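# Stand the coat stand upright inside the yellow tape

## Task

Get the coat stand upright with every one of its four feet within the yellow taped area and none resting on the tape itself. It must not be toppled or left leaning, and it has to stay put without the robot supporting it. Afterwards release it and move the robot away.

## Robot and tools

Robot: a Hello Robot Stretch 3 with one arm. It has a two-wheel differential base (0.33 m long, 0.34 m wide) that can drive straight or spin in place but never slide sideways. A lift travels up a mast and carries a telescoping arm that sticks out to the robot's right. The wrist has yaw, pitch and roll joints plus a gripper. To shift the gripper forward or back you drive the base. Turning in place pivots about the point between the drive wheels, 0.05 m behind the front edge. With the arm retracted and the wrist folded, the robot sweeps a circle of radius 0.28 m as it turns. An unfolded, level wrist reaches past that circle. Now and then an outside disturbance may nudge loose objects.

Frames: the base frame has its origin on the floor midway between the drive wheels, with x forward, y to the left and z up. hand_pose is reported in this frame, at the point where the closed fingertips meet. The odometry frame is the base frame as it was when the scene started. Heading is positive to the left and runs from -3.142 to 3.142.

Cameras: head_camera (896x504) and nav_camera (fisheye, 672x504) both sit on the head and move with head_pan_rad and head_tilt_rad. wrist_camera (644x364) rides on the gripper. Every execute_actions result that is not an error carries one image from each camera, taken at the end of the call.

execute_actions takes {"actions": [...]}, and the actions run in order. An empty list returns the current state and images. Each action has the form {"robot": X, "steps": n, "until": {...}}. steps is control steps at 30 per second, from 1 to 450, with 1 as the default. {"steps": n} alone only waits. X can be a single command, a list of up to 8 commands run in turn (which may include {"pause_s": s}, at most 15 s), or {"stop": true}, which brakes all motion and clears the queue. A command holds some of these:
- "base": exactly one of {"translate_m": d}, a straight drive of d metres counted from where the base is when that command begins (positive is forward, |d| at most 1), or {"rotate_rad": a}, a spin in place by a radians (positive is counter-clockwise seen from above, |a| at most 3.2). Both are relative offsets.
- "joints": absolute targets by name. lift_m 0 to 1.1 (arm height). arm_m 0 to 0.52 (extension). wrist_yaw_rad -1.345 to 4.42 (0 lies along the arm, positive swings toward the front, 3.0 folds over the base). wrist_pitch_rad -1.57 to 0.451 (negative tips the fingers down). wrist_roll_rad -2.911 to 2.911. gripper_m -0.089 to 0.179 (larger is wider; the real fingertip gap is about 0.007 m smaller when nearly shut and 0.025 m smaller when wide). head_pan_rad -3.953 to 1.73 (-1.57 looks along the arm). head_tilt_rad -1.53 to 0.419 (negative looks down). Joints you leave out keep their old goals.
- "contact_limits": {"arm_m": effort percent from 1 to 100}. This sets the effort at which the arm halts. Lower values are gentler.
Base and joint motions in one command start together and keep running through later actions. A new command takes over at once and throws away the rest of any older queue. A value out of range rejects the entire call.

"until" ends an action early. {"robot": {"status": "ended"}} becomes true once nothing is moving and no queue is running. Fields can also be compared, for example "lift_m": [">", 0.3] or "base_status": ["!=", "moving"]. {"any": {"status": "ended"}} fires as soon as any one motion finishes.

Speed: the base reaches full speed (0.30 m/s, 1.9 rad/s) only when the arm is stowed, meaning lift_m < 0.30, arm_m < 0.03 and wrist_yaw_rad > 2.54. Otherwise it is capped at 0.10 m/s and 0.63 rad/s.

Gripper: to grasp, command a width smaller than the object; a smaller value squeezes harder, but too much triggers a stall guard that eases off. To release, open at least 0.02 wider than where contact began. Neither the reading nor "done" proves that you are holding something.

Cautions. Fold or unfold the wrist only with lift_m between 0.32 and 0.95, pitch -0.4 and roll near 0; once it is folded the lift may drop to 0.25. If yaw is below -0.4, keep pitch at -0.5 or lower. Pushing into something rigid with the gripper above about 0.45 m can tip the robot, and a second push after a contact_stop makes that worse. Driving while gripping or pushing something fixed can also tip it, as can snagging furniture, especially when reversing. If base_tilt shows a lean, back the gripper off, undo the last move in small steps, and lower lift_m to about 0.2. Avoid drops, slams, hard impacts and heavy pushing. The base and wrist have no contact stop. Sustained strain can switch off a wrist servo for 10 s (torque_fault), during which that joint is limp.

Results: base_status shows the motion state and, in brackets, the distance moved by wheel count against the goal. joint_goals and joint_status are listed per joint. Status words are moving, done (within tolerance), off_target, contact_stop (the joint then goes slack until you command it again), time_out, stopped, not_commanded and torque_fault. measured_speeds, motor_effort (percent, with the peak since the last result in brackets, noisy and offset), refusals, queue (idle/running/done/dropped/stopped) and queue_left also appear. Lines starting "refused:" or "dropped:" give the reason, counting from 0. robot.on_its_own reports goals the robot changed by itself, slack or switched-off joints, unusual rest efforts, and tilt. base_tilt is in degrees (forward/right). lidar_m gives 12 sectors of 30 degrees each, starting straight ahead and going counter-clockwise, in a plane 0.17 m above the floor. wrist_depth_mm and head_depth_mm are 7x7 grids of median depth.

zoom_image: {"camera": one of head_camera/nav_camera/wrist_camera, "region": [x0, y0, x1, y1]} in pixels of that camera's latest image, at most 504x504.

finished_scene: {"scene": number} ends the scene for good. Before calling it, open the gripper, move clear, and wait until every motion has stopped, because the stand must stay upright without help.

Each tool is called after "Emit:" as name(argument=value, ...) on one line, values as JSON.

## Session

Emit:
execute_actions(actions=[])

Scene clock: 0.00 s.
robot.base_odometry: x=+0.000 y=+0.000 heading=+0.000 (m, m, rad; robot's odometry frame)
robot.turned_by_wheels: +0.000 (rad since the last result)
robot.turned_by_imu: +0.000 (rad since the last result)
robot.base_tilt: forward=+0.1 right=-1.8 (deg)
robot.lidar_m: 1.15 2.66 1.94 1.60 1.89 1.20 1.49 1.20 1.86 1.87 1.92 2.37
robot.head_depth_mm: 1783 2636 3469 3450 3407 3372 2387 / 1776 2624 3407 3456 2702 2728 2363 / 1813 2340 3401 3331 2690 2643 2275 / 1803 2348 3348 3342 2640 2607 2371 / 1817 2331 3286 3249 2604 2592 2358 / 1804 2510 3254 3230 2568 2545 2326 / 1804 2517 3268 3249 2545 2517 2341
robot.base_status: not_commanded
robot.joint_positions: lift_m=+0.508 arm_m=+0.002 wrist_yaw_rad=+3.085 wrist_pitch_rad=-0.592 wrist_roll_rad=-0.018 gripper_m=+0.037 head_pan_rad=-0.012 head_tilt_rad=-0.018
robot.joint_goals: lift_m=+0.508 arm_m=+0.002 wrist_yaw_rad=+3.085 wrist_pitch_rad=-0.592 wrist_roll_rad=-0.018 gripper_m=+0.037 head_pan_rad=-0.012 head_tilt_rad=-0.018
robot.joint_status: lift_m=not_commanded arm_m=not_commanded wrist_yaw_rad=not_commanded wrist_pitch_rad=not_commanded wrist_roll_rad=not_commanded gripper_m=not_commanded head_pan_rad=not_commanded head_tilt_rad=not_commanded
robot.measured_speeds: translate_m=+0.000 rotate_rad=+0.000 lift_m=+0.000 arm_m=+0.000 wrist_yaw_rad=+0.000 wrist_pitch_rad=+0.000 wrist_roll_rad=+0.000 head_pan_rad=+0.000 head_tilt_rad=+0.000
robot: refusals=0 queue=idle queue_left=0
robot.motor_effort: left_wheel=+0 right_wheel=+0 lift_m=+43 arm_m=+0 wrist_yaw_rad=+0 wrist_pitch_rad=+6 wrist_roll_rad=+0 gripper_m=+0 head_pan_rad=+0 head_tilt_rad=+3 (%)
robot.hand_pose: x=-0.0100 y=+0.0521 z=+0.4837 quat_wxyz=(+0.224, +0.675, +0.189, +0.677) (m; robot's base frame)
robot.wrist_depth_mm: - - - - - - - / - - - - - - - / - - - - - - - / 923 922 903 918 927 903 899 / 821 795 799 789 823 785 794 / 703 702 728 693 - 684 688 / 626 633 - - 614 607 607
pictures: head_camera (sideways: a quarter turn clockwise sets it upright), nav_camera (sideways: a quarter turn counterclockwise sets it upright), wrist_camera
Images, in order (width x height): head_camera 896x504, nav_camera 672x504, wrist_camera 644x364.

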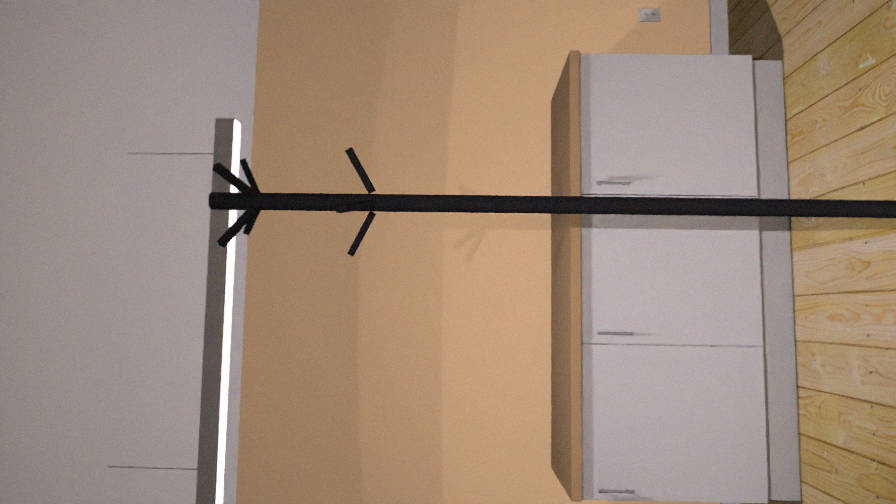

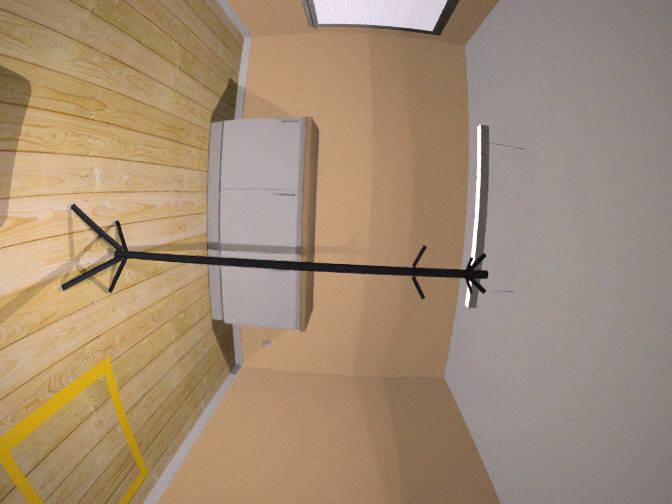

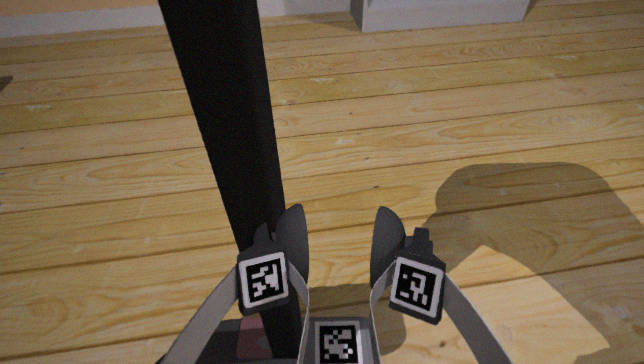

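Emit:
execute_actions(actions=[{"robot":[{"base":{"translate_m":0.5},"joints":{"wrist_pitch_rad":-0.4,"lift_m":0.4}},{"base":{"rotate_rad":1.57},"joints":{"wrist_yaw_rad":0,"gripper_m":0.17,"head_pan_rad":-2.0,"head_tilt_rad":-0.9}},{"joints":{"wrist_pitch_rad":0}}],"steps":450,"until":{"robot":{"status":"ended"}}}])

Scene clock: 16.27 s.
robot.base_odometry: x=+0.500 y=+0.000 heading=+1.570 (m, m, rad; robot's odometry frame)
robot.turned_by_wheels: +1.570 (rad since the last result)
robot.turned_by_imu: +1.552 (rad since the last result)
robot.base_tilt: forward=+0.1 right=-1.8 (deg)
robot.lidar_m: 1.62 1.95 1.68 1.68 2.00 1.98 1.83 1.84 2.28 0.65 2.17 1.75
robot.head_depth_mm: 2178 2387 2087 1720 1467 1274 1126 / 2489 2582 2103 1714 1461 1278 1132 / 2868 2713 2122 1730 1472 1281 1165 / 2890 2697 2126 1746 1465 1279 - / 2123 2423 2136 1748 1425 1287 1123 / 1992 2268 2154 1718 1434 1262 1136 / 1849 2034 2084 1759 1489 1288 1141
robot.base_status: done (rotate_rad +1.5698 of +1.5700)
robot.joint_positions: lift_m=+0.401 arm_m=+0.002 wrist_yaw_rad=+0.003 wrist_pitch_rad=-0.025 wrist_roll_rad=-0.018 gripper_m=+0.170 head_pan_rad=-1.993 head_tilt_rad=-0.889
robot.joint_goals: lift_m=+0.400 arm_m=+0.002 wrist_yaw_rad=+0.000 wrist_pitch_rad=+0.000 wrist_roll_rad=-0.018 gripper_m=+0.170 head_pan_rad=-2.000 head_tilt_rad=-0.900
robot.joint_status: lift_m=done arm_m=not_commanded wrist_yaw_rad=done wrist_pitch_rad=done wrist_roll_rad=not_commanded gripper_m=done head_pan_rad=done head_tilt_rad=done
robot.measured_speeds: translate_m=+0.000 rotate_rad=+0.000 lift_m=+0.000 arm_m=+0.000 wrist_yaw_rad=+0.000 wrist_pitch_rad=+0.000 wrist_roll_rad=+0.000 head_pan_rad=+0.000 head_tilt_rad=+0.000
robot: refusals=0 queue=done queue_left=0
robot.motor_effort: left_wheel=-4(8) right_wheel=+5(9) lift_m=+23(44) arm_m=-1(0) wrist_yaw_rad=-3(3) wrist_pitch_rad=+12(14) wrist_roll_rad=+0(0) gripper_m=+0(85) head_pan_rad=-3(38) head_tilt_rad=-5(44) (%)
robot.hand_pose: x=-0.0206 y=-0.4024 z=+0.5088 quat_wxyz=(+0.714, +0.010, -0.700, -0.008) (m; robot's base frame)
robot.wrist_depth_mm: - - - - - - - / - - - - - - - / - - - - - - - / - - - - - - - / - - - - - - - / - - - - - - - / 888 893 891 577 909 919 839
pictures: head_camera (sideways: a quarter turn clockwise sets it upright), nav_camera (sideways: a quarter turn counterclockwise sets it upright), wrist_camera
camera_calibration (this result's frames):
head_camera: T_world_to_cam=[[0.285259, 0.698651, -0.656135, 0.87056], [0.933528, -0.357627, 0.0250574, -0.0387182], [-0.217145, -0.619668, -0.754227, 0.940228], [0, 0, 0, 1]] pos_world=[-0.00802475, -0.039435, 1.28132]
nav_camera: T_world_to_cam=[[-0.30873, -0.745784, 0.590333, -0.727815], [-0.912903, 0.406568, 0.0362028, 0.00851142], [-0.26701, -0.52774, -0.806348, 1.00779], [0, 0, 0, 1]] pos_world=[0.0521624, -0.0144014, 1.24198]
wrist_camera: T_world_to_cam=[[-0.997596, -0.0565701, 0.0400144, -0.0557511], [-0.0518573, 0.226508, -0.972628, 0.614561], [0.0459581, -0.972365, -0.228897, -0.112255], [0, 0, 0, 1]] pos_world=[-0.0185886, -0.25151, 0.574275]
Images, in order (width x height): head_camera 896x504, nav_camera 672x504, wrist_camera 644x364.

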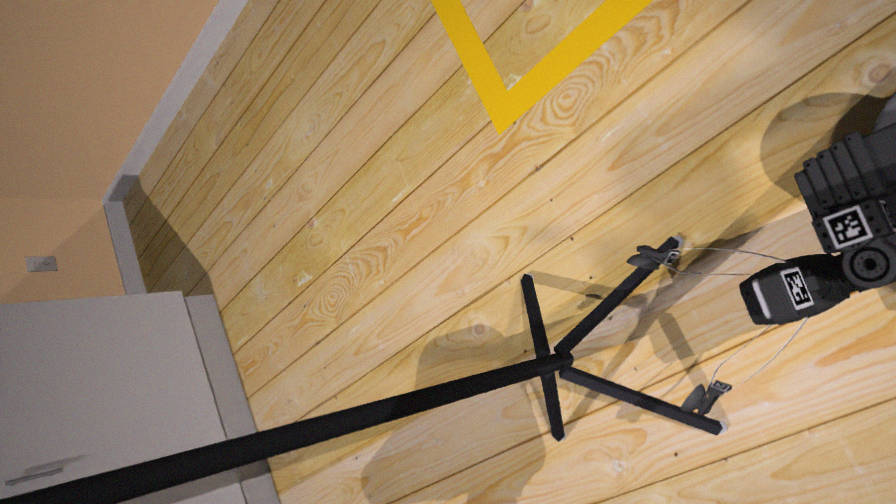

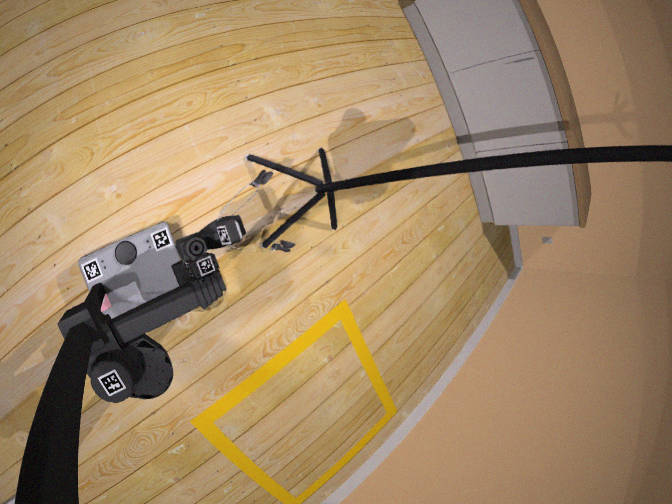

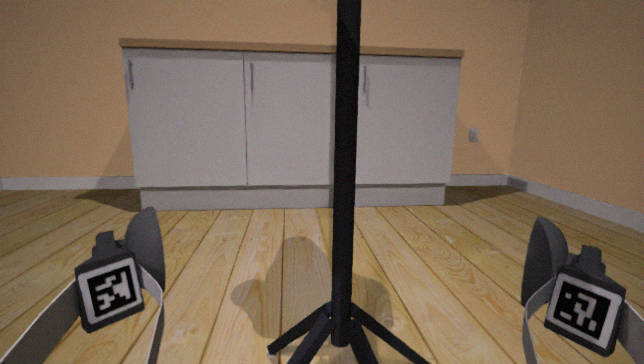

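Emit:
execute_actions(actions=[{"robot":[{"joints":{"lift_m":0.28,"arm_m":0.33}},{"joints":{"gripper_m":-0.04}},{"joints":{"lift_m":0.31}}],"steps":450,"until":{"robot":{"status":"ended"}}}])

Emit:
execute_actions(actions=[{"robot":{"base":{"translate_m":-0.97},"joints":{"arm_m":0.03,"head_pan_rad":-1.6,"head_tilt_rad":-1.2}},"steps":450,"until":{"robot":{"status":"ended"}}}])

Scene clock: 36.63 s.
robot.base_odometry: x=+0.500 y=+0.000 heading=+1.570 (m, m, rad; robot's odometry frame)
robot.turned_by_wheels: +0.000 (rad since the last result)
robot.turned_by_imu: +0.000 (rad since the last result)
robot.base_tilt: forward=+0.1 right=-1.8 (deg)
robot.lidar_m: 1.62 1.96 1.68 1.68 2.00 1.98 1.83 1.84 2.28 0.65 2.16 1.75
robot.head_depth_mm: 2180 2381 2081 1697 1451 1273 1117 / 2485 2591 2090 1719 1458 1268 1127 / 2881 2683 2097 1732 1473 1276 1151 / 2873 2673 2118 1739 1515 1288 1125 / 2133 2417 2132 1755 1509 1276 1132 / 1982 2246 2138 1696 1424 1264 1133 / 1844 2042 2077 1769 1496 1293 1141
robot.base_status: done (rotate_rad +1.5696 of +1.5700)
robot.joint_positions: lift_m=+0.309 arm_m=+0.330 wrist_yaw_rad=-0.014 wrist_pitch_rad=-0.111 wrist_roll_rad=-0.018 gripper_m=-0.039 head_pan_rad=-1.993 head_tilt_rad=-0.889
robot.joint_goals: lift_m=+0.310 arm_m=+0.330 wrist_yaw_rad=+0.000 wrist_pitch_rad=+0.000 wrist_roll_rad=-0.018 gripper_m=-0.040 head_pan_rad=-2.000 head_tilt_rad=-0.900
robot.joint_status: lift_m=done arm_m=done wrist_yaw_rad=done wrist_pitch_rad=done wrist_roll_rad=not_commanded gripper_m=done head_pan_rad=done head_tilt_rad=done
robot.measured_speeds: translate_m=+0.000 rotate_rad=+0.000 lift_m=+0.000 arm_m=+0.000 wrist_yaw_rad=+0.000 wrist_pitch_rad=+0.000 wrist_roll_rad=+0.000 head_pan_rad=+0.000 head_tilt_rad=+0.000
robot: refusals=0 queue=done queue_left=0
robot.on_its_own: wrist_pitch_rad is at rest, and its effort (+52) is outside its rest range (-20 to +32)
robot.motor_effort: left_wheel=-9(10) right_wheel=+15(14) lift_m=+73(72) arm_m=+5(5) wrist_yaw_rad=+10(10) wrist_pitch_rad=+52(53) wrist_roll_rad=+0(0) gripper_m=-19(96) head_pan_rad=-3(3) head_tilt_rad=-6(6) (%)
robot.hand_pose: x=-0.0250 y=-0.7266 z=+0.3955 quat_wxyz=(+0.712, +0.035, -0.700, -0.044) (m; robot's base frame)
robot.wrist_depth_mm: - - - 149 - - - / - - - 155 - - - / - - - 162 - - - / - - - 168 - - - / - - - - - - - / 820 821 835 - - 833 852 / 651 662 651 200 660 655 669
pictures: head_camera (sideways: a quarter turn clockwise sets it upright), nav_camera (sideways: a quarter turn counterclockwise sets it upright), wrist_camera
camera_calibration (this result's frames):
head_camera: T_world_to_cam=[[0.285261, 0.698655, -0.65613, 0.870554], [0.933528, -0.357627, 0.0250577, -0.0387187], [-0.217143, -0.619664, -0.754231, 0.940233], [0, 0, 0, 1]] pos_world=[-0.0080247, -0.0394349, 1.28132]
nav_camera: T_world_to_cam=[[-0.308731, -0.745787, 0.590328, -0.727809], [-0.912903, 0.406568, 0.0362027, 0.00851145], [-0.267008, -0.527735, -0.806351, 1.0078], [0, 0, 0, 1]] pos_world=[0.0521626, -0.0144011, 1.24198]
wrist_camera: T_world_to_cam=[[-0.998463, -0.0427268, 0.0353027, -0.0619668], [-0.0468317, 0.309732, -0.94967, 0.62906], [0.029642, -0.949863, -0.311257, -0.404707], [0, 0, 0, 1]] pos_world=[-0.0204153, -0.581904, 0.47362]
Images, in order (width x height): head_camera 896x504, nav_camera 672x504, wrist_camera 644x364.

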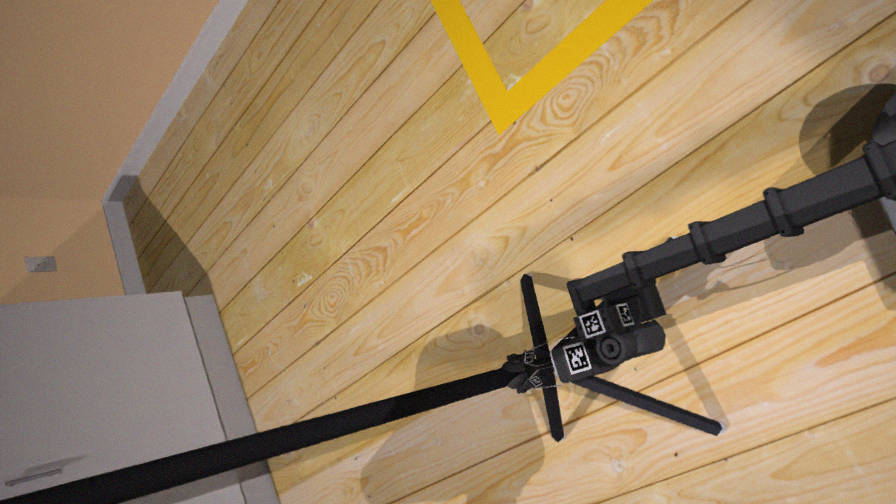

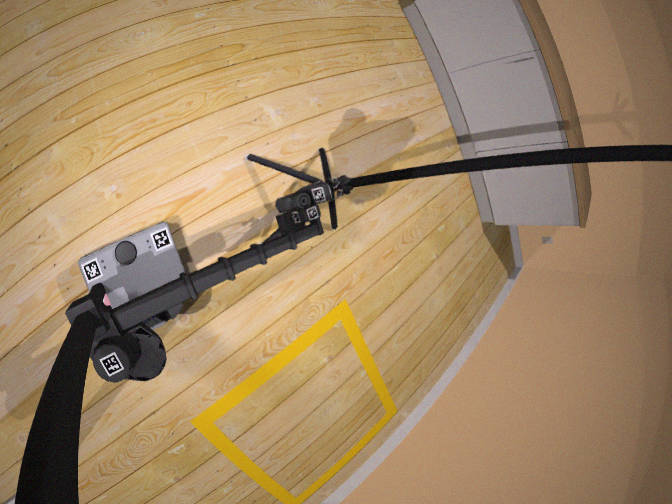

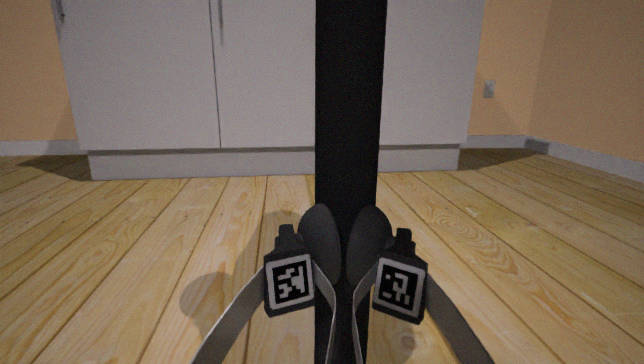

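Scene clock: 47.57 s.
robot.base_odometry: x=+0.499 y=-0.970 heading=+1.570 (m, m, rad; robot's odometry frame)
robot.turned_by_wheels: +0.000 (rad since the last result)
robot.turned_by_imu: -0.003 (rad since the last result)
robot.base_tilt: forward=+0.2 right=-1.8 (deg)
robot.lidar_m: 2.58 2.92 2.02 1.44 1.44 0.95 0.87 0.88 1.08 2.18 2.33 1.08
robot.head_depth_mm: 1866 1715 1529 1395 1277 1180 - / 1933 1708 1535 1402 1304 - - / 1957 1724 1551 1409 1317 - - / 1958 1730 1554 1410 1292 1200 1107 / 1975 1732 1561 1417 1298 1197 1110 / 1983 1748 1567 1414 1298 1207 1118 / 2014 1766 1590 1434 1310 1203 1111
robot.base_status: done (translate_m -0.9700 of -0.9700)
robot.joint_positions: lift_m=+0.309 arm_m=+0.030 wrist_yaw_rad=+0.002 wrist_pitch_rad=-0.024 wrist_roll_rad=-0.018 gripper_m=-0.039 head_pan_rad=-1.607 head_tilt_rad=-1.185
robot.joint_goals: lift_m=+0.310 arm_m=+0.030 wrist_yaw_rad=+0.000 wrist_pitch_rad=+0.000 wrist_roll_rad=-0.018 gripper_m=-0.040 head_pan_rad=-1.600 head_tilt_rad=-1.200
robot.joint_status: lift_m=done arm_m=done wrist_yaw_rad=done wrist_pitch_rad=done wrist_roll_rad=not_commanded gripper_m=done head_pan_rad=done head_tilt_rad=done
robot.measured_speeds: translate_m=+0.000 rotate_rad=+0.000 lift_m=+0.000 arm_m=+0.000 wrist_yaw_rad=+0.000 wrist_pitch_rad=+0.000 wrist_roll_rad=+0.000 head_pan_rad=+0.000 head_tilt_rad=+0.000
robot: refusals=0 queue=done queue_left=0
robot.motor_effort: left_wheel=-3(13) right_wheel=+4(14) lift_m=+63(73) arm_m=-4(6) wrist_yaw_rad=-2(11) wrist_pitch_rad=+12(52) wrist_roll_rad=+0(0) gripper_m=-13(19) head_pan_rad=+3(27) head_tilt_rad=-7(28) (%)
robot.hand_pose: x=-0.0210 y=-0.4308 z=+0.4178 quat_wxyz=(+0.714, +0.010, -0.700, -0.008) (m; robot's base frame)
robot.wrist_depth_mm: - - - - - - 927 / - - - - - - 926 / - - - - - - 920 / - - - - - - 919 / - - - - - - 929 / 990 998 973 - - - 922 / 748 747 763 767 765 768 767
pictures: head_camera (sideways: a quarter turn clockwise sets it upright), nav_camera (sideways: a quarter turn counterclockwise sets it upright), wrist_camera
camera_calibration (this result's frames):
head_camera: T_world_to_cam=[[0.00675767, 0.91329, -0.407254, 0.548037], [0.999126, 0.0106316, 0.0404208, -0.0591072], [0.0412457, -0.407171, -0.91242, 1.14428], [0, 0, 0, 1]] pos_world=[0.00815552, -0.033971, 1.26964]
nav_camera: T_world_to_cam=[[-0.00996899, -0.944293, 0.328955, -0.389175], [-0.999184, 0.0222797, 0.0336754, 0.0123416], [-0.0391284, -0.328351, -0.943745, 1.18494], [0, 0, 0, 1]] pos_world=[0.0548167, 0.0213059, 1.24589]
wrist_camera: T_world_to_cam=[[-0.997674, -0.0551392, 0.0400697, -0.0534813], [-0.0515472, 0.225729, -0.972825, 0.532187], [0.0445959, -0.972628, -0.228046, -0.161214], [0, 0, 0, 1]] pos_world=[-0.0187346, -0.27988, 0.483104]
Images, in order (width x height): head_camera 896x504, nav_camera 672x504, wrist_camera 644x364.

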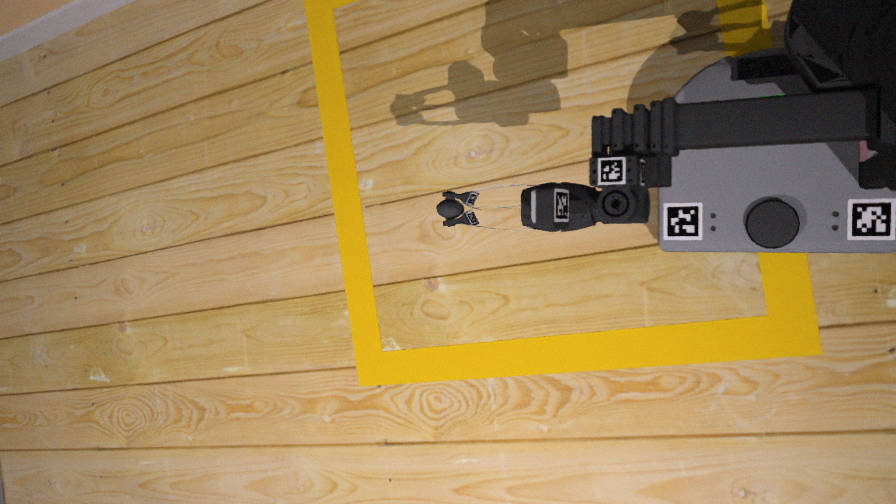

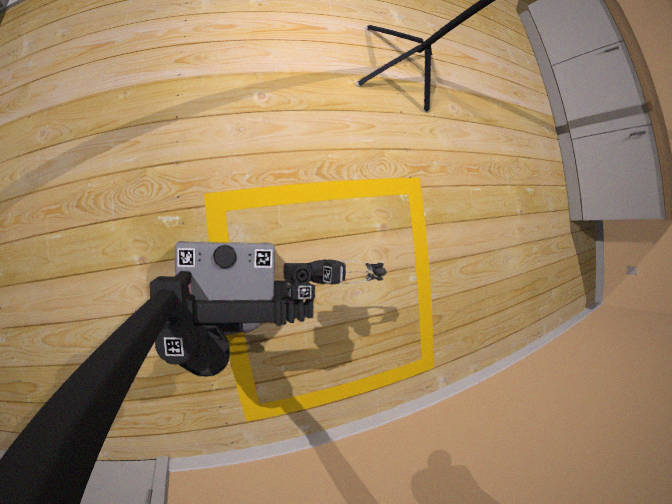

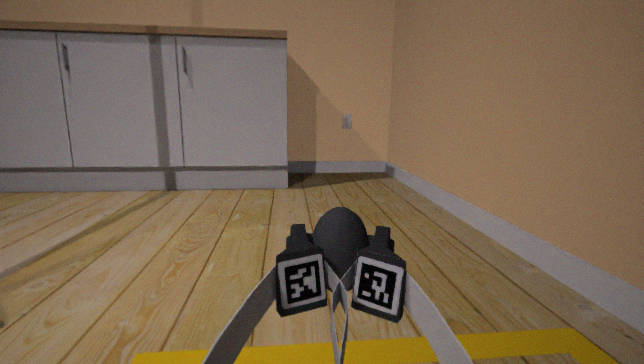

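Too shallow; cage the pole deeper.

Emit:
execute_actions(actions=[{"robot":[{"base":{"translate_m":0.965},"joints":{"lift_m":0.24,"gripper_m":0.17}},{"joints":{"arm_m":0.39}}],"steps":450,"until":{"robot":{"status":"ended"}}},{"robot":[{"joints":{"gripper_m":-0.05}},{"joints":{"arm_m":0.12}},{"base":{"translate_m":-0.3}}],"steps":450,"until":{"robot":{"status":"ended"}}}])

Scene clock: 76.43 s.
robot.base_odometry: x=+0.500 y=-0.305 heading=+1.570 (m, m, rad; robot's odometry frame)
robot.turned_by_wheels: +0.000 (rad since the last result)
robot.turned_by_imu: +0.003 (rad since the last result)
robot.base_tilt: forward=+0.2 right=-1.9 (deg)
robot.lidar_m: 1.92 2.26 1.78 1.94 1.51 1.64 1.53 1.54 1.91 0.39 0.41 2.45
robot.head_depth_mm: 1911 1702 1526 1401 1281 1179 - / 1927 1719 1539 1392 1281 - - / 1926 1718 1540 1395 1261 - - / 483 1638 1517 1242 1287 1205 1105 / 1966 1739 1555 1421 1282 1195 1106 / 1989 1756 1563 1432 1303 1203 1113 / 2006 1767 1581 1436 1312 1206 1114
robot.base_status: done (translate_m -0.3000 of -0.3000)
robot.joint_positions: lift_m=+0.241 arm_m=+0.120 wrist_yaw_rad=+0.230 wrist_pitch_rad=-0.025 wrist_roll_rad=-0.018 gripper_m=-0.028 head_pan_rad=-1.606 head_tilt_rad=-1.186
robot.joint_goals: lift_m=+0.240 arm_m=+0.120 wrist_yaw_rad=+0.222 wrist_pitch_rad=+0.000 wrist_roll_rad=-0.018 gripper_m=-0.029 head_pan_rad=-1.600 head_tilt_rad=-1.200
robot.joint_status: lift_m=done arm_m=done wrist_yaw_rad=done wrist_pitch_rad=done wrist_roll_rad=not_commanded gripper_m=done head_pan_rad=done head_tilt_rad=done
robot.measured_speeds: translate_m=+0.000 rotate_rad=+0.000 lift_m=+0.000 arm_m=+0.000 wrist_yaw_rad=+0.000 wrist_pitch_rad=+0.000 wrist_roll_rad=+0.000 head_pan_rad=+0.000 head_tilt_rad=+0.000
robot: refusals=0 queue=done queue_left=0
robot.on_its_own: wrist_yaw_rad is held at +0.222, not at your +0.000, by its stall guard, which is not easing now; gripper_m is held at -0.029, not at your -0.050, by its stall guard, which is not easing now
robot.motor_effort: left_wheel=-1(11) right_wheel=-3(40) lift_m=+25(63) arm_m=-1(16) wrist_yaw_rad=-6(50) wrist_pitch_rad=+12(12) wrist_roll_rad=+0(0) gripper_m=-20(100) head_pan_rad=+3(3) head_tilt_rad=-7(7) (%)
robot.hand_pose: x=+0.0367 y=-0.5139 z=+0.3487 quat_wxyz=(+0.710, +0.089, -0.695, +0.073) (m; robot's base frame)
robot.wrist_depth_mm: - - - 105 - - - / - - - 108 - - - / - - - 112 - - - / - - - 116 - - - / - - - 119 - - - / 820 843 894 123 - 845 861 / 634 631 640 129 664 659 666
pictures: head_camera (sideways: a quarter turn clockwise sets it upright), nav_camera (sideways: a quarter turn counterclockwise sets it upright), wrist_camera
camera_calibration (this result's frames):
head_camera: T_world_to_cam=[[0.00648184, 0.913675, -0.406394, 0.546918], [0.999121, 0.0109103, 0.0404647, -0.0591642], [0.0414054, -0.406299, -0.912801, 1.14477], [0, 0, 0, 1]] pos_world=[0.00816737, -0.03394, 1.26961]
nav_camera: T_world_to_cam=[[-0.0096807, -0.944605, 0.328066, -0.388018], [-0.999193, 0.0219313, 0.0336625, 0.0123585], [-0.0389927, -0.327475, -0.944055, 1.18534], [0, 0, 0, 1]] pos_world=[0.0548118, 0.021374, 1.24591]
wrist_camera: T_world_to_cam=[[-0.959453, -0.279017, 0.0399986, -0.114161], [-0.101394, 0.209236, -0.972594, 0.479995], [0.263001, -0.937214, -0.229043, -0.249783], [0, 0, 0, 1]] pos_world=[0.00482928, -0.366385, 0.414196]
Images, in order (width x height): head_camera 896x504, nav_camera 672x504, wrist_camera 644x364.

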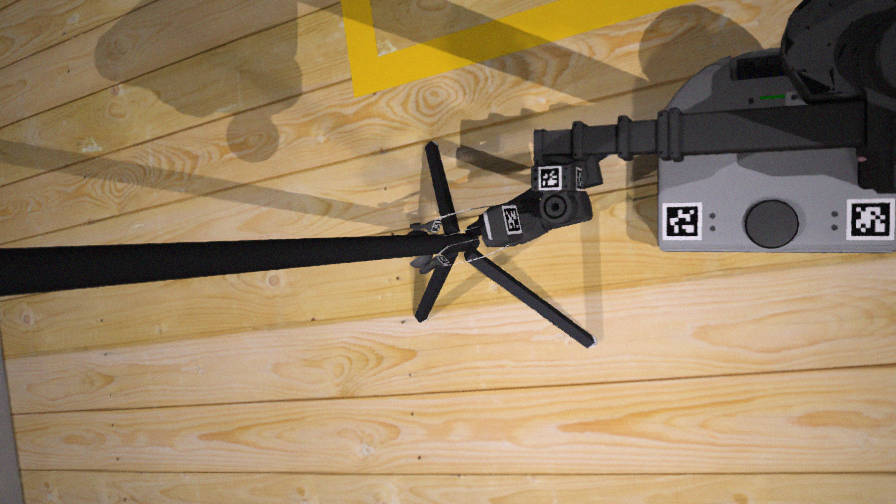

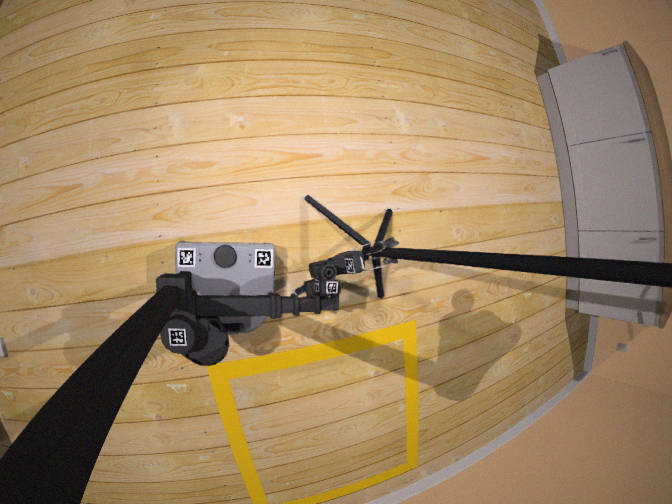

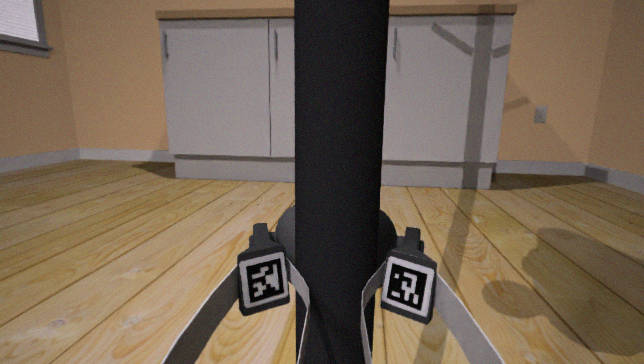

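Emit:
execute_actions(actions=[{"robot":{"base":{"translate_m":-0.9},"joints":{"arm_m":0.16}},"steps":450,"until":{"robot":{"status":"ended"}}}])

Scene clock: 89.23 s.
robot.base_odometry: x=+0.500 y=-1.205 heading=+1.571 (m, m, rad; robot's odometry frame)
robot.turned_by_wheels: +0.001 (rad since the last result)
robot.turned_by_imu: -0.001 (rad since the last result)
robot.base_tilt: forward=+0.0 right=-1.7 (deg)
robot.lidar_m: 2.81 2.30 1.48 1.52 1.05 0.70 0.64 0.64 0.80 0.39 0.42 2.89
robot.head_depth_mm: 1446 1559 1512 1391 1271 1181 - / 1862 1708 1539 1400 1282 - - / 1953 1724 1546 1401 1272 - - / 1945 1731 1550 1436 1286 1208 1105 / 1966 1728 1515 1376 1280 1196 1109 / 480 1665 1569 1431 1305 1204 1113 / 1949 1765 1575 1431 1313 1208 1118
robot.base_status: done (translate_m -0.9000 of -0.9000)
robot.joint_positions: lift_m=+0.241 arm_m=+0.160 wrist_yaw_rad=+0.725 wrist_pitch_rad=-0.023 wrist_roll_rad=-0.018 gripper_m=-0.028 head_pan_rad=-1.606 head_tilt_rad=-1.187
robot.joint_goals: lift_m=+0.240 arm_m=+0.160 wrist_yaw_rad=+0.690 wrist_pitch_rad=+0.000 wrist_roll_rad=-0.018 gripper_m=-0.029 head_pan_rad=-1.600 head_tilt_rad=-1.200
robot.joint_status: lift_m=done arm_m=done wrist_yaw_rad=done wrist_pitch_rad=done wrist_roll_rad=not_commanded gripper_m=done head_pan_rad=done head_tilt_rad=done
robot.measured_speeds: translate_m=+0.000 rotate_rad=+0.000 lift_m=+0.000 arm_m=+0.000 wrist_yaw_rad=+0.000 wrist_pitch_rad=+0.000 wrist_roll_rad=+0.000 head_pan_rad=+0.000 head_tilt_rad=+0.000
robot: refusals=0 queue=done queue_left=0
robot.on_its_own: wrist_yaw_rad is held at +0.690, not at your +0.000, by its stall guard, which is still easing; gripper_m is held at -0.029, not at your -0.050, by its stall guard, which is not easing now; right_wheel is at rest, and its effort (-27) is outside its rest range (-18 to +18)
robot.motor_effort: left_wheel=+10(13) right_wheel=-27(37) lift_m=+24(25) arm_m=+0(14) wrist_yaw_rad=-28(47) wrist_pitch_rad=+11(12) wrist_roll_rad=+0(1) gripper_m=-22(24) head_pan_rad=+3(3) head_tilt_rad=-7(7) (%)
robot.hand_pose: x=+0.1481 y=-0.4963 z=+0.3494 quat_wxyz=(+0.670, +0.256, -0.652, +0.245) (m; robot's base frame)
robot.wrist_depth_mm: - - - 105 - - - / - - - 109 - - - / - - - 112 - - - / - - - 116 - - - / - - - 119 - - - / 837 858 909 123 - 861 857 / 628 649 642 128 654 659 654
pictures: head_camera (sideways: a quarter turn clockwise sets it upright), nav_camera (sideways: a quarter turn counterclockwise sets it upright), wrist_camera
camera_calibration (this result's frames):
head_camera: T_world_to_cam=[[0.00645535, 0.913788, -0.406141, 0.546589], [0.999121, 0.0109324, 0.0404776, -0.0591809], [0.041428, -0.406045, -0.912913, 1.14492], [0, 0, 0, 1]] pos_world=[0.00816882, -0.033931, 1.2696]
nav_camera: T_world_to_cam=[[-0.0096524, -0.944696, 0.327804, -0.387678], [-0.999194, 0.0218886, 0.0336587, 0.0123635], [-0.0389724, -0.327215, -0.944146, 1.18546], [0, 0, 0, 1]] pos_world=[0.0548117, 0.0213911, 1.24591]
wrist_camera: T_world_to_cam=[[-0.711545, -0.701493, 0.0401355, -0.24887], [-0.186937, 0.133935, -0.973199, 0.463783], [0.677317, -0.699978, -0.226435, -0.206975], [0, 0, 0, 1]] pos_world=[0.0498038, -0.381575, 0.414476]
Images, in order (width x height): head_camera 896x504, nav_camera 672x504, wrist_camera 644x364.

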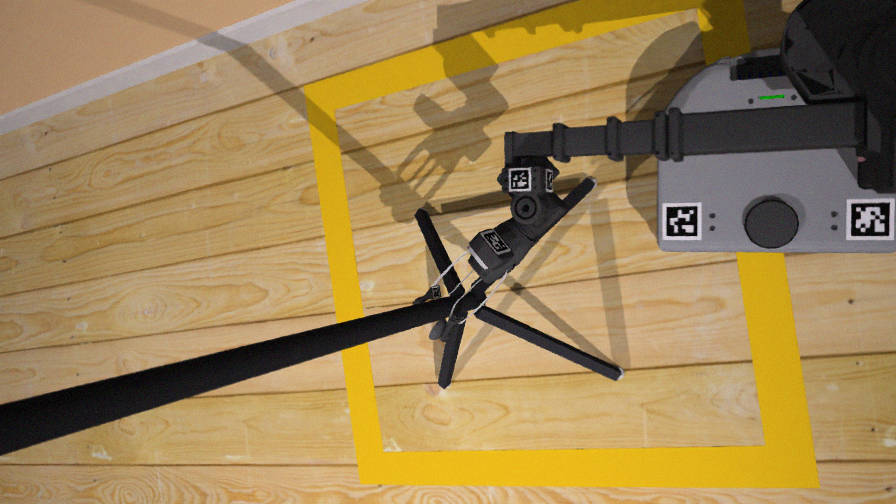

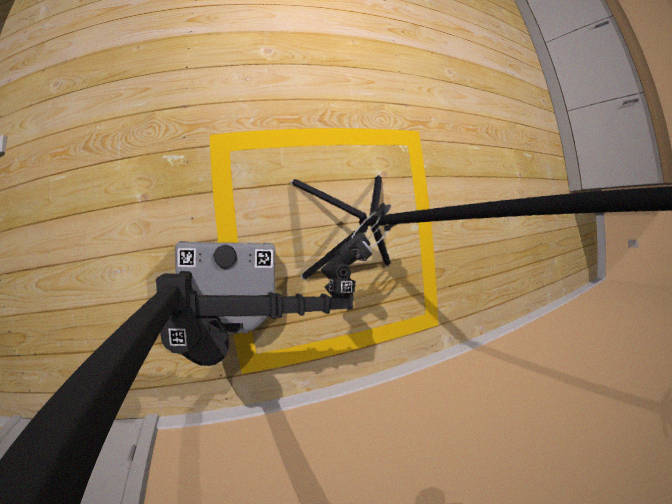

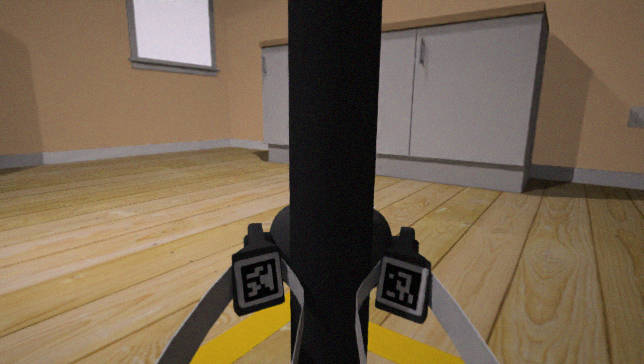

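Emit:
execute_actions(actions=[{"robot":[{"joints":{"gripper_m":0.17,"wrist_yaw_rad":0.72}},{"base":{"translate_m":-0.12},"joints":{"arm_m":0,"lift_m":0.35}},{"joints":{"wrist_yaw_rad":1.8}},{"base":{"translate_m":0.9}}],"steps":450,"until":{"robot":{"status":"ended"}}},{"steps":200,"until":{"robot":{"status":"ended"}}}])

Emit:
finished_scene(scene=1)

Scene clock: 113.30 s.
robot.base_odometry: x=+0.501 y=-0.425 heading=+1.570 (m, m, rad; robot's odometry frame)
robot.turned_by_wheels: -0.001 (rad since the last result)
robot.turned_by_imu: +0.003 (rad since the last result)
robot.base_tilt: forward=+0.1 right=-2.0 (deg)
robot.lidar_m: 2.04 2.38 1.84 1.48 1.94 1.52 1.41 0.68 1.76 2.22 2.24 2.58
robot.head_depth_mm: 1917 1695 1525 1390 1269 1179 - / 1936 1717 1542 1393 1290 - - / 1945 1728 1556 1404 1309 - - / 1949 1733 1552 1410 1296 1180 1107 / 1987 1736 1565 1424 1301 1187 1109 / 1990 1756 1574 1421 1318 1196 1112 / 2003 1768 1577 1435 1311 1209 1123
robot.base_status: done (translate_m +0.9000 of +0.9000)
robot.joint_positions: lift_m=+0.349 arm_m=+0.002 wrist_yaw_rad=+1.797 wrist_pitch_rad=-0.022 wrist_roll_rad=-0.018 gripper_m=+0.170 head_pan_rad=-1.606 head_tilt_rad=-1.187
robot.joint_goals: lift_m=+0.350 arm_m=+0.000 wrist_yaw_rad=+1.800 wrist_pitch_rad=+0.000 wrist_roll_rad=-0.018 gripper_m=+0.170 head_pan_rad=-1.600 head_tilt_rad=-1.200
robot.joint_status: lift_m=done arm_m=done wrist_yaw_rad=done wrist_pitch_rad=done wrist_roll_rad=not_commanded gripper_m=done head_pan_rad=done head_tilt_rad=done
robot.measured_speeds: translate_m=+0.000 rotate_rad=+0.000 lift_m=+0.000 arm_m=+0.000 wrist_yaw_rad=+0.000 wrist_pitch_rad=+0.000 wrist_roll_rad=+0.000 head_pan_rad=+0.000 head_tilt_rad=+0.000
robot: refusals=0 queue=done queue_left=0
robot.motor_effort: left_wheel=-3(10) right_wheel=+2(27) lift_m=+63(65) arm_m=-5(4) wrist_yaw_rad=+3(29) wrist_pitch_rad=+11(11) wrist_roll_rad=+0(0) gripper_m=+1(84) head_pan_rad=+3(2) head_tilt_rad=-6(7) (%)
robot.hand_pose: x=+0.2278 y=-0.0899 z=+0.4583 quat_wxyz=(+0.451, +0.553, -0.430, +0.553) (m; robot's base frame)
robot.wrist_depth_mm: - - - - - - - / - - - - - - - / - - - - - - - / - - - - - - - / - - - - - - - / - 989 - - - - - / 802 825 827 825 827 851 774
pictures: head_camera (sideways: a quarter turn clockwise sets it upright), nav_camera (sideways: a quarter turn counterclockwise sets it upright), wrist_camera
camera_calibration (this result's frames):
head_camera: T_world_to_cam=[[0.00645579, 0.913788, -0.406141, 0.546589], [0.999121, 0.010932, 0.0404776, -0.0591809], [0.0414278, -0.406045, -0.912913, 1.14492], [0, 0, 0, 1]] pos_world=[0.00816881, -0.033931, 1.2696]
nav_camera: T_world_to_cam=[[-0.00965285, -0.944696, 0.327804, -0.387678], [-0.999194, 0.0218891, 0.0336587, 0.0123635], [-0.0389726, -0.327215, -0.944146, 1.18546], [0, 0, 0, 1]] pos_world=[0.0548117, 0.0213911, 1.24591]
wrist_camera: T_world_to_cam=[[0.275299, -0.96052, 0.0401482, -0.15954], [-0.206829, -0.0999606, -0.973257, 0.513735], [0.938846, 0.259633, -0.226182, 0.0747668], [0, 0, 0, 1]] pos_world=[0.0799818, -0.1213, 0.523313]
Images, in order (width x height): head_camera 896x504, nav_camera 672x504, wrist_camera 644x364.

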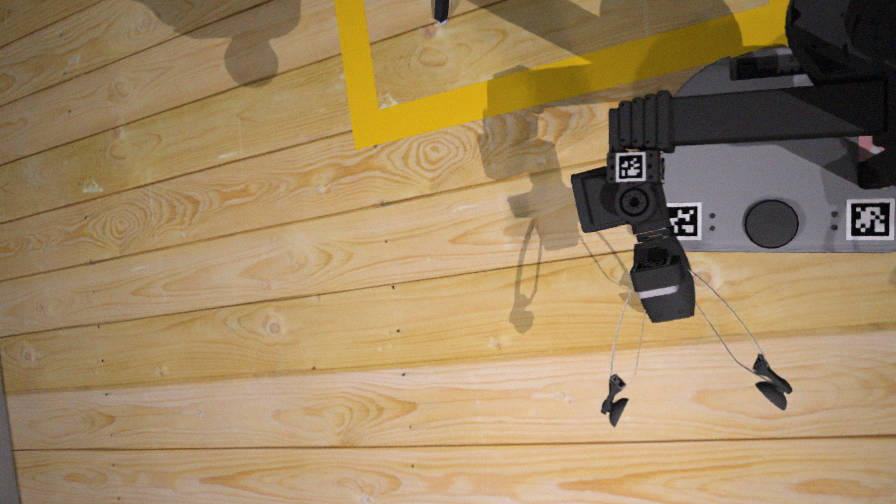

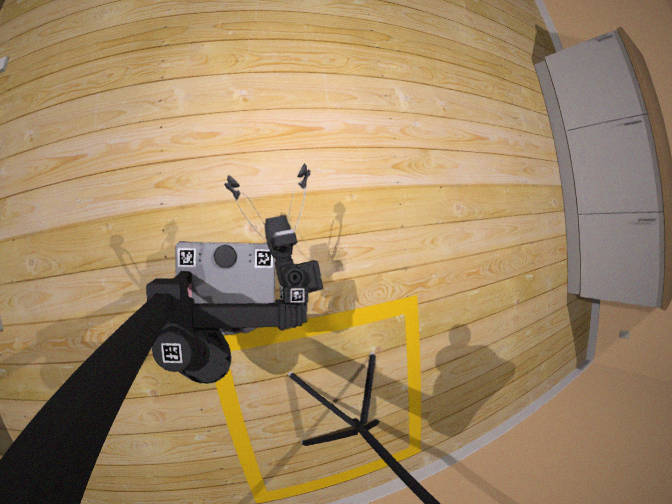

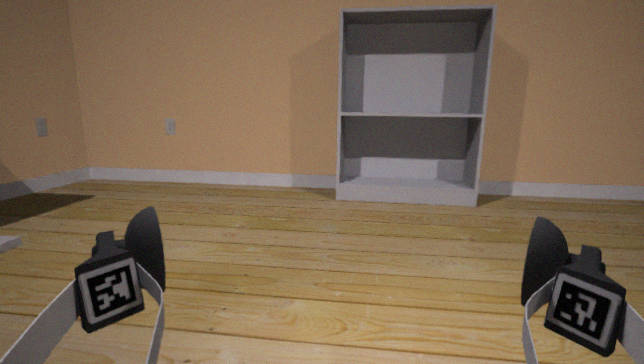

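The scene is finished: the task was done.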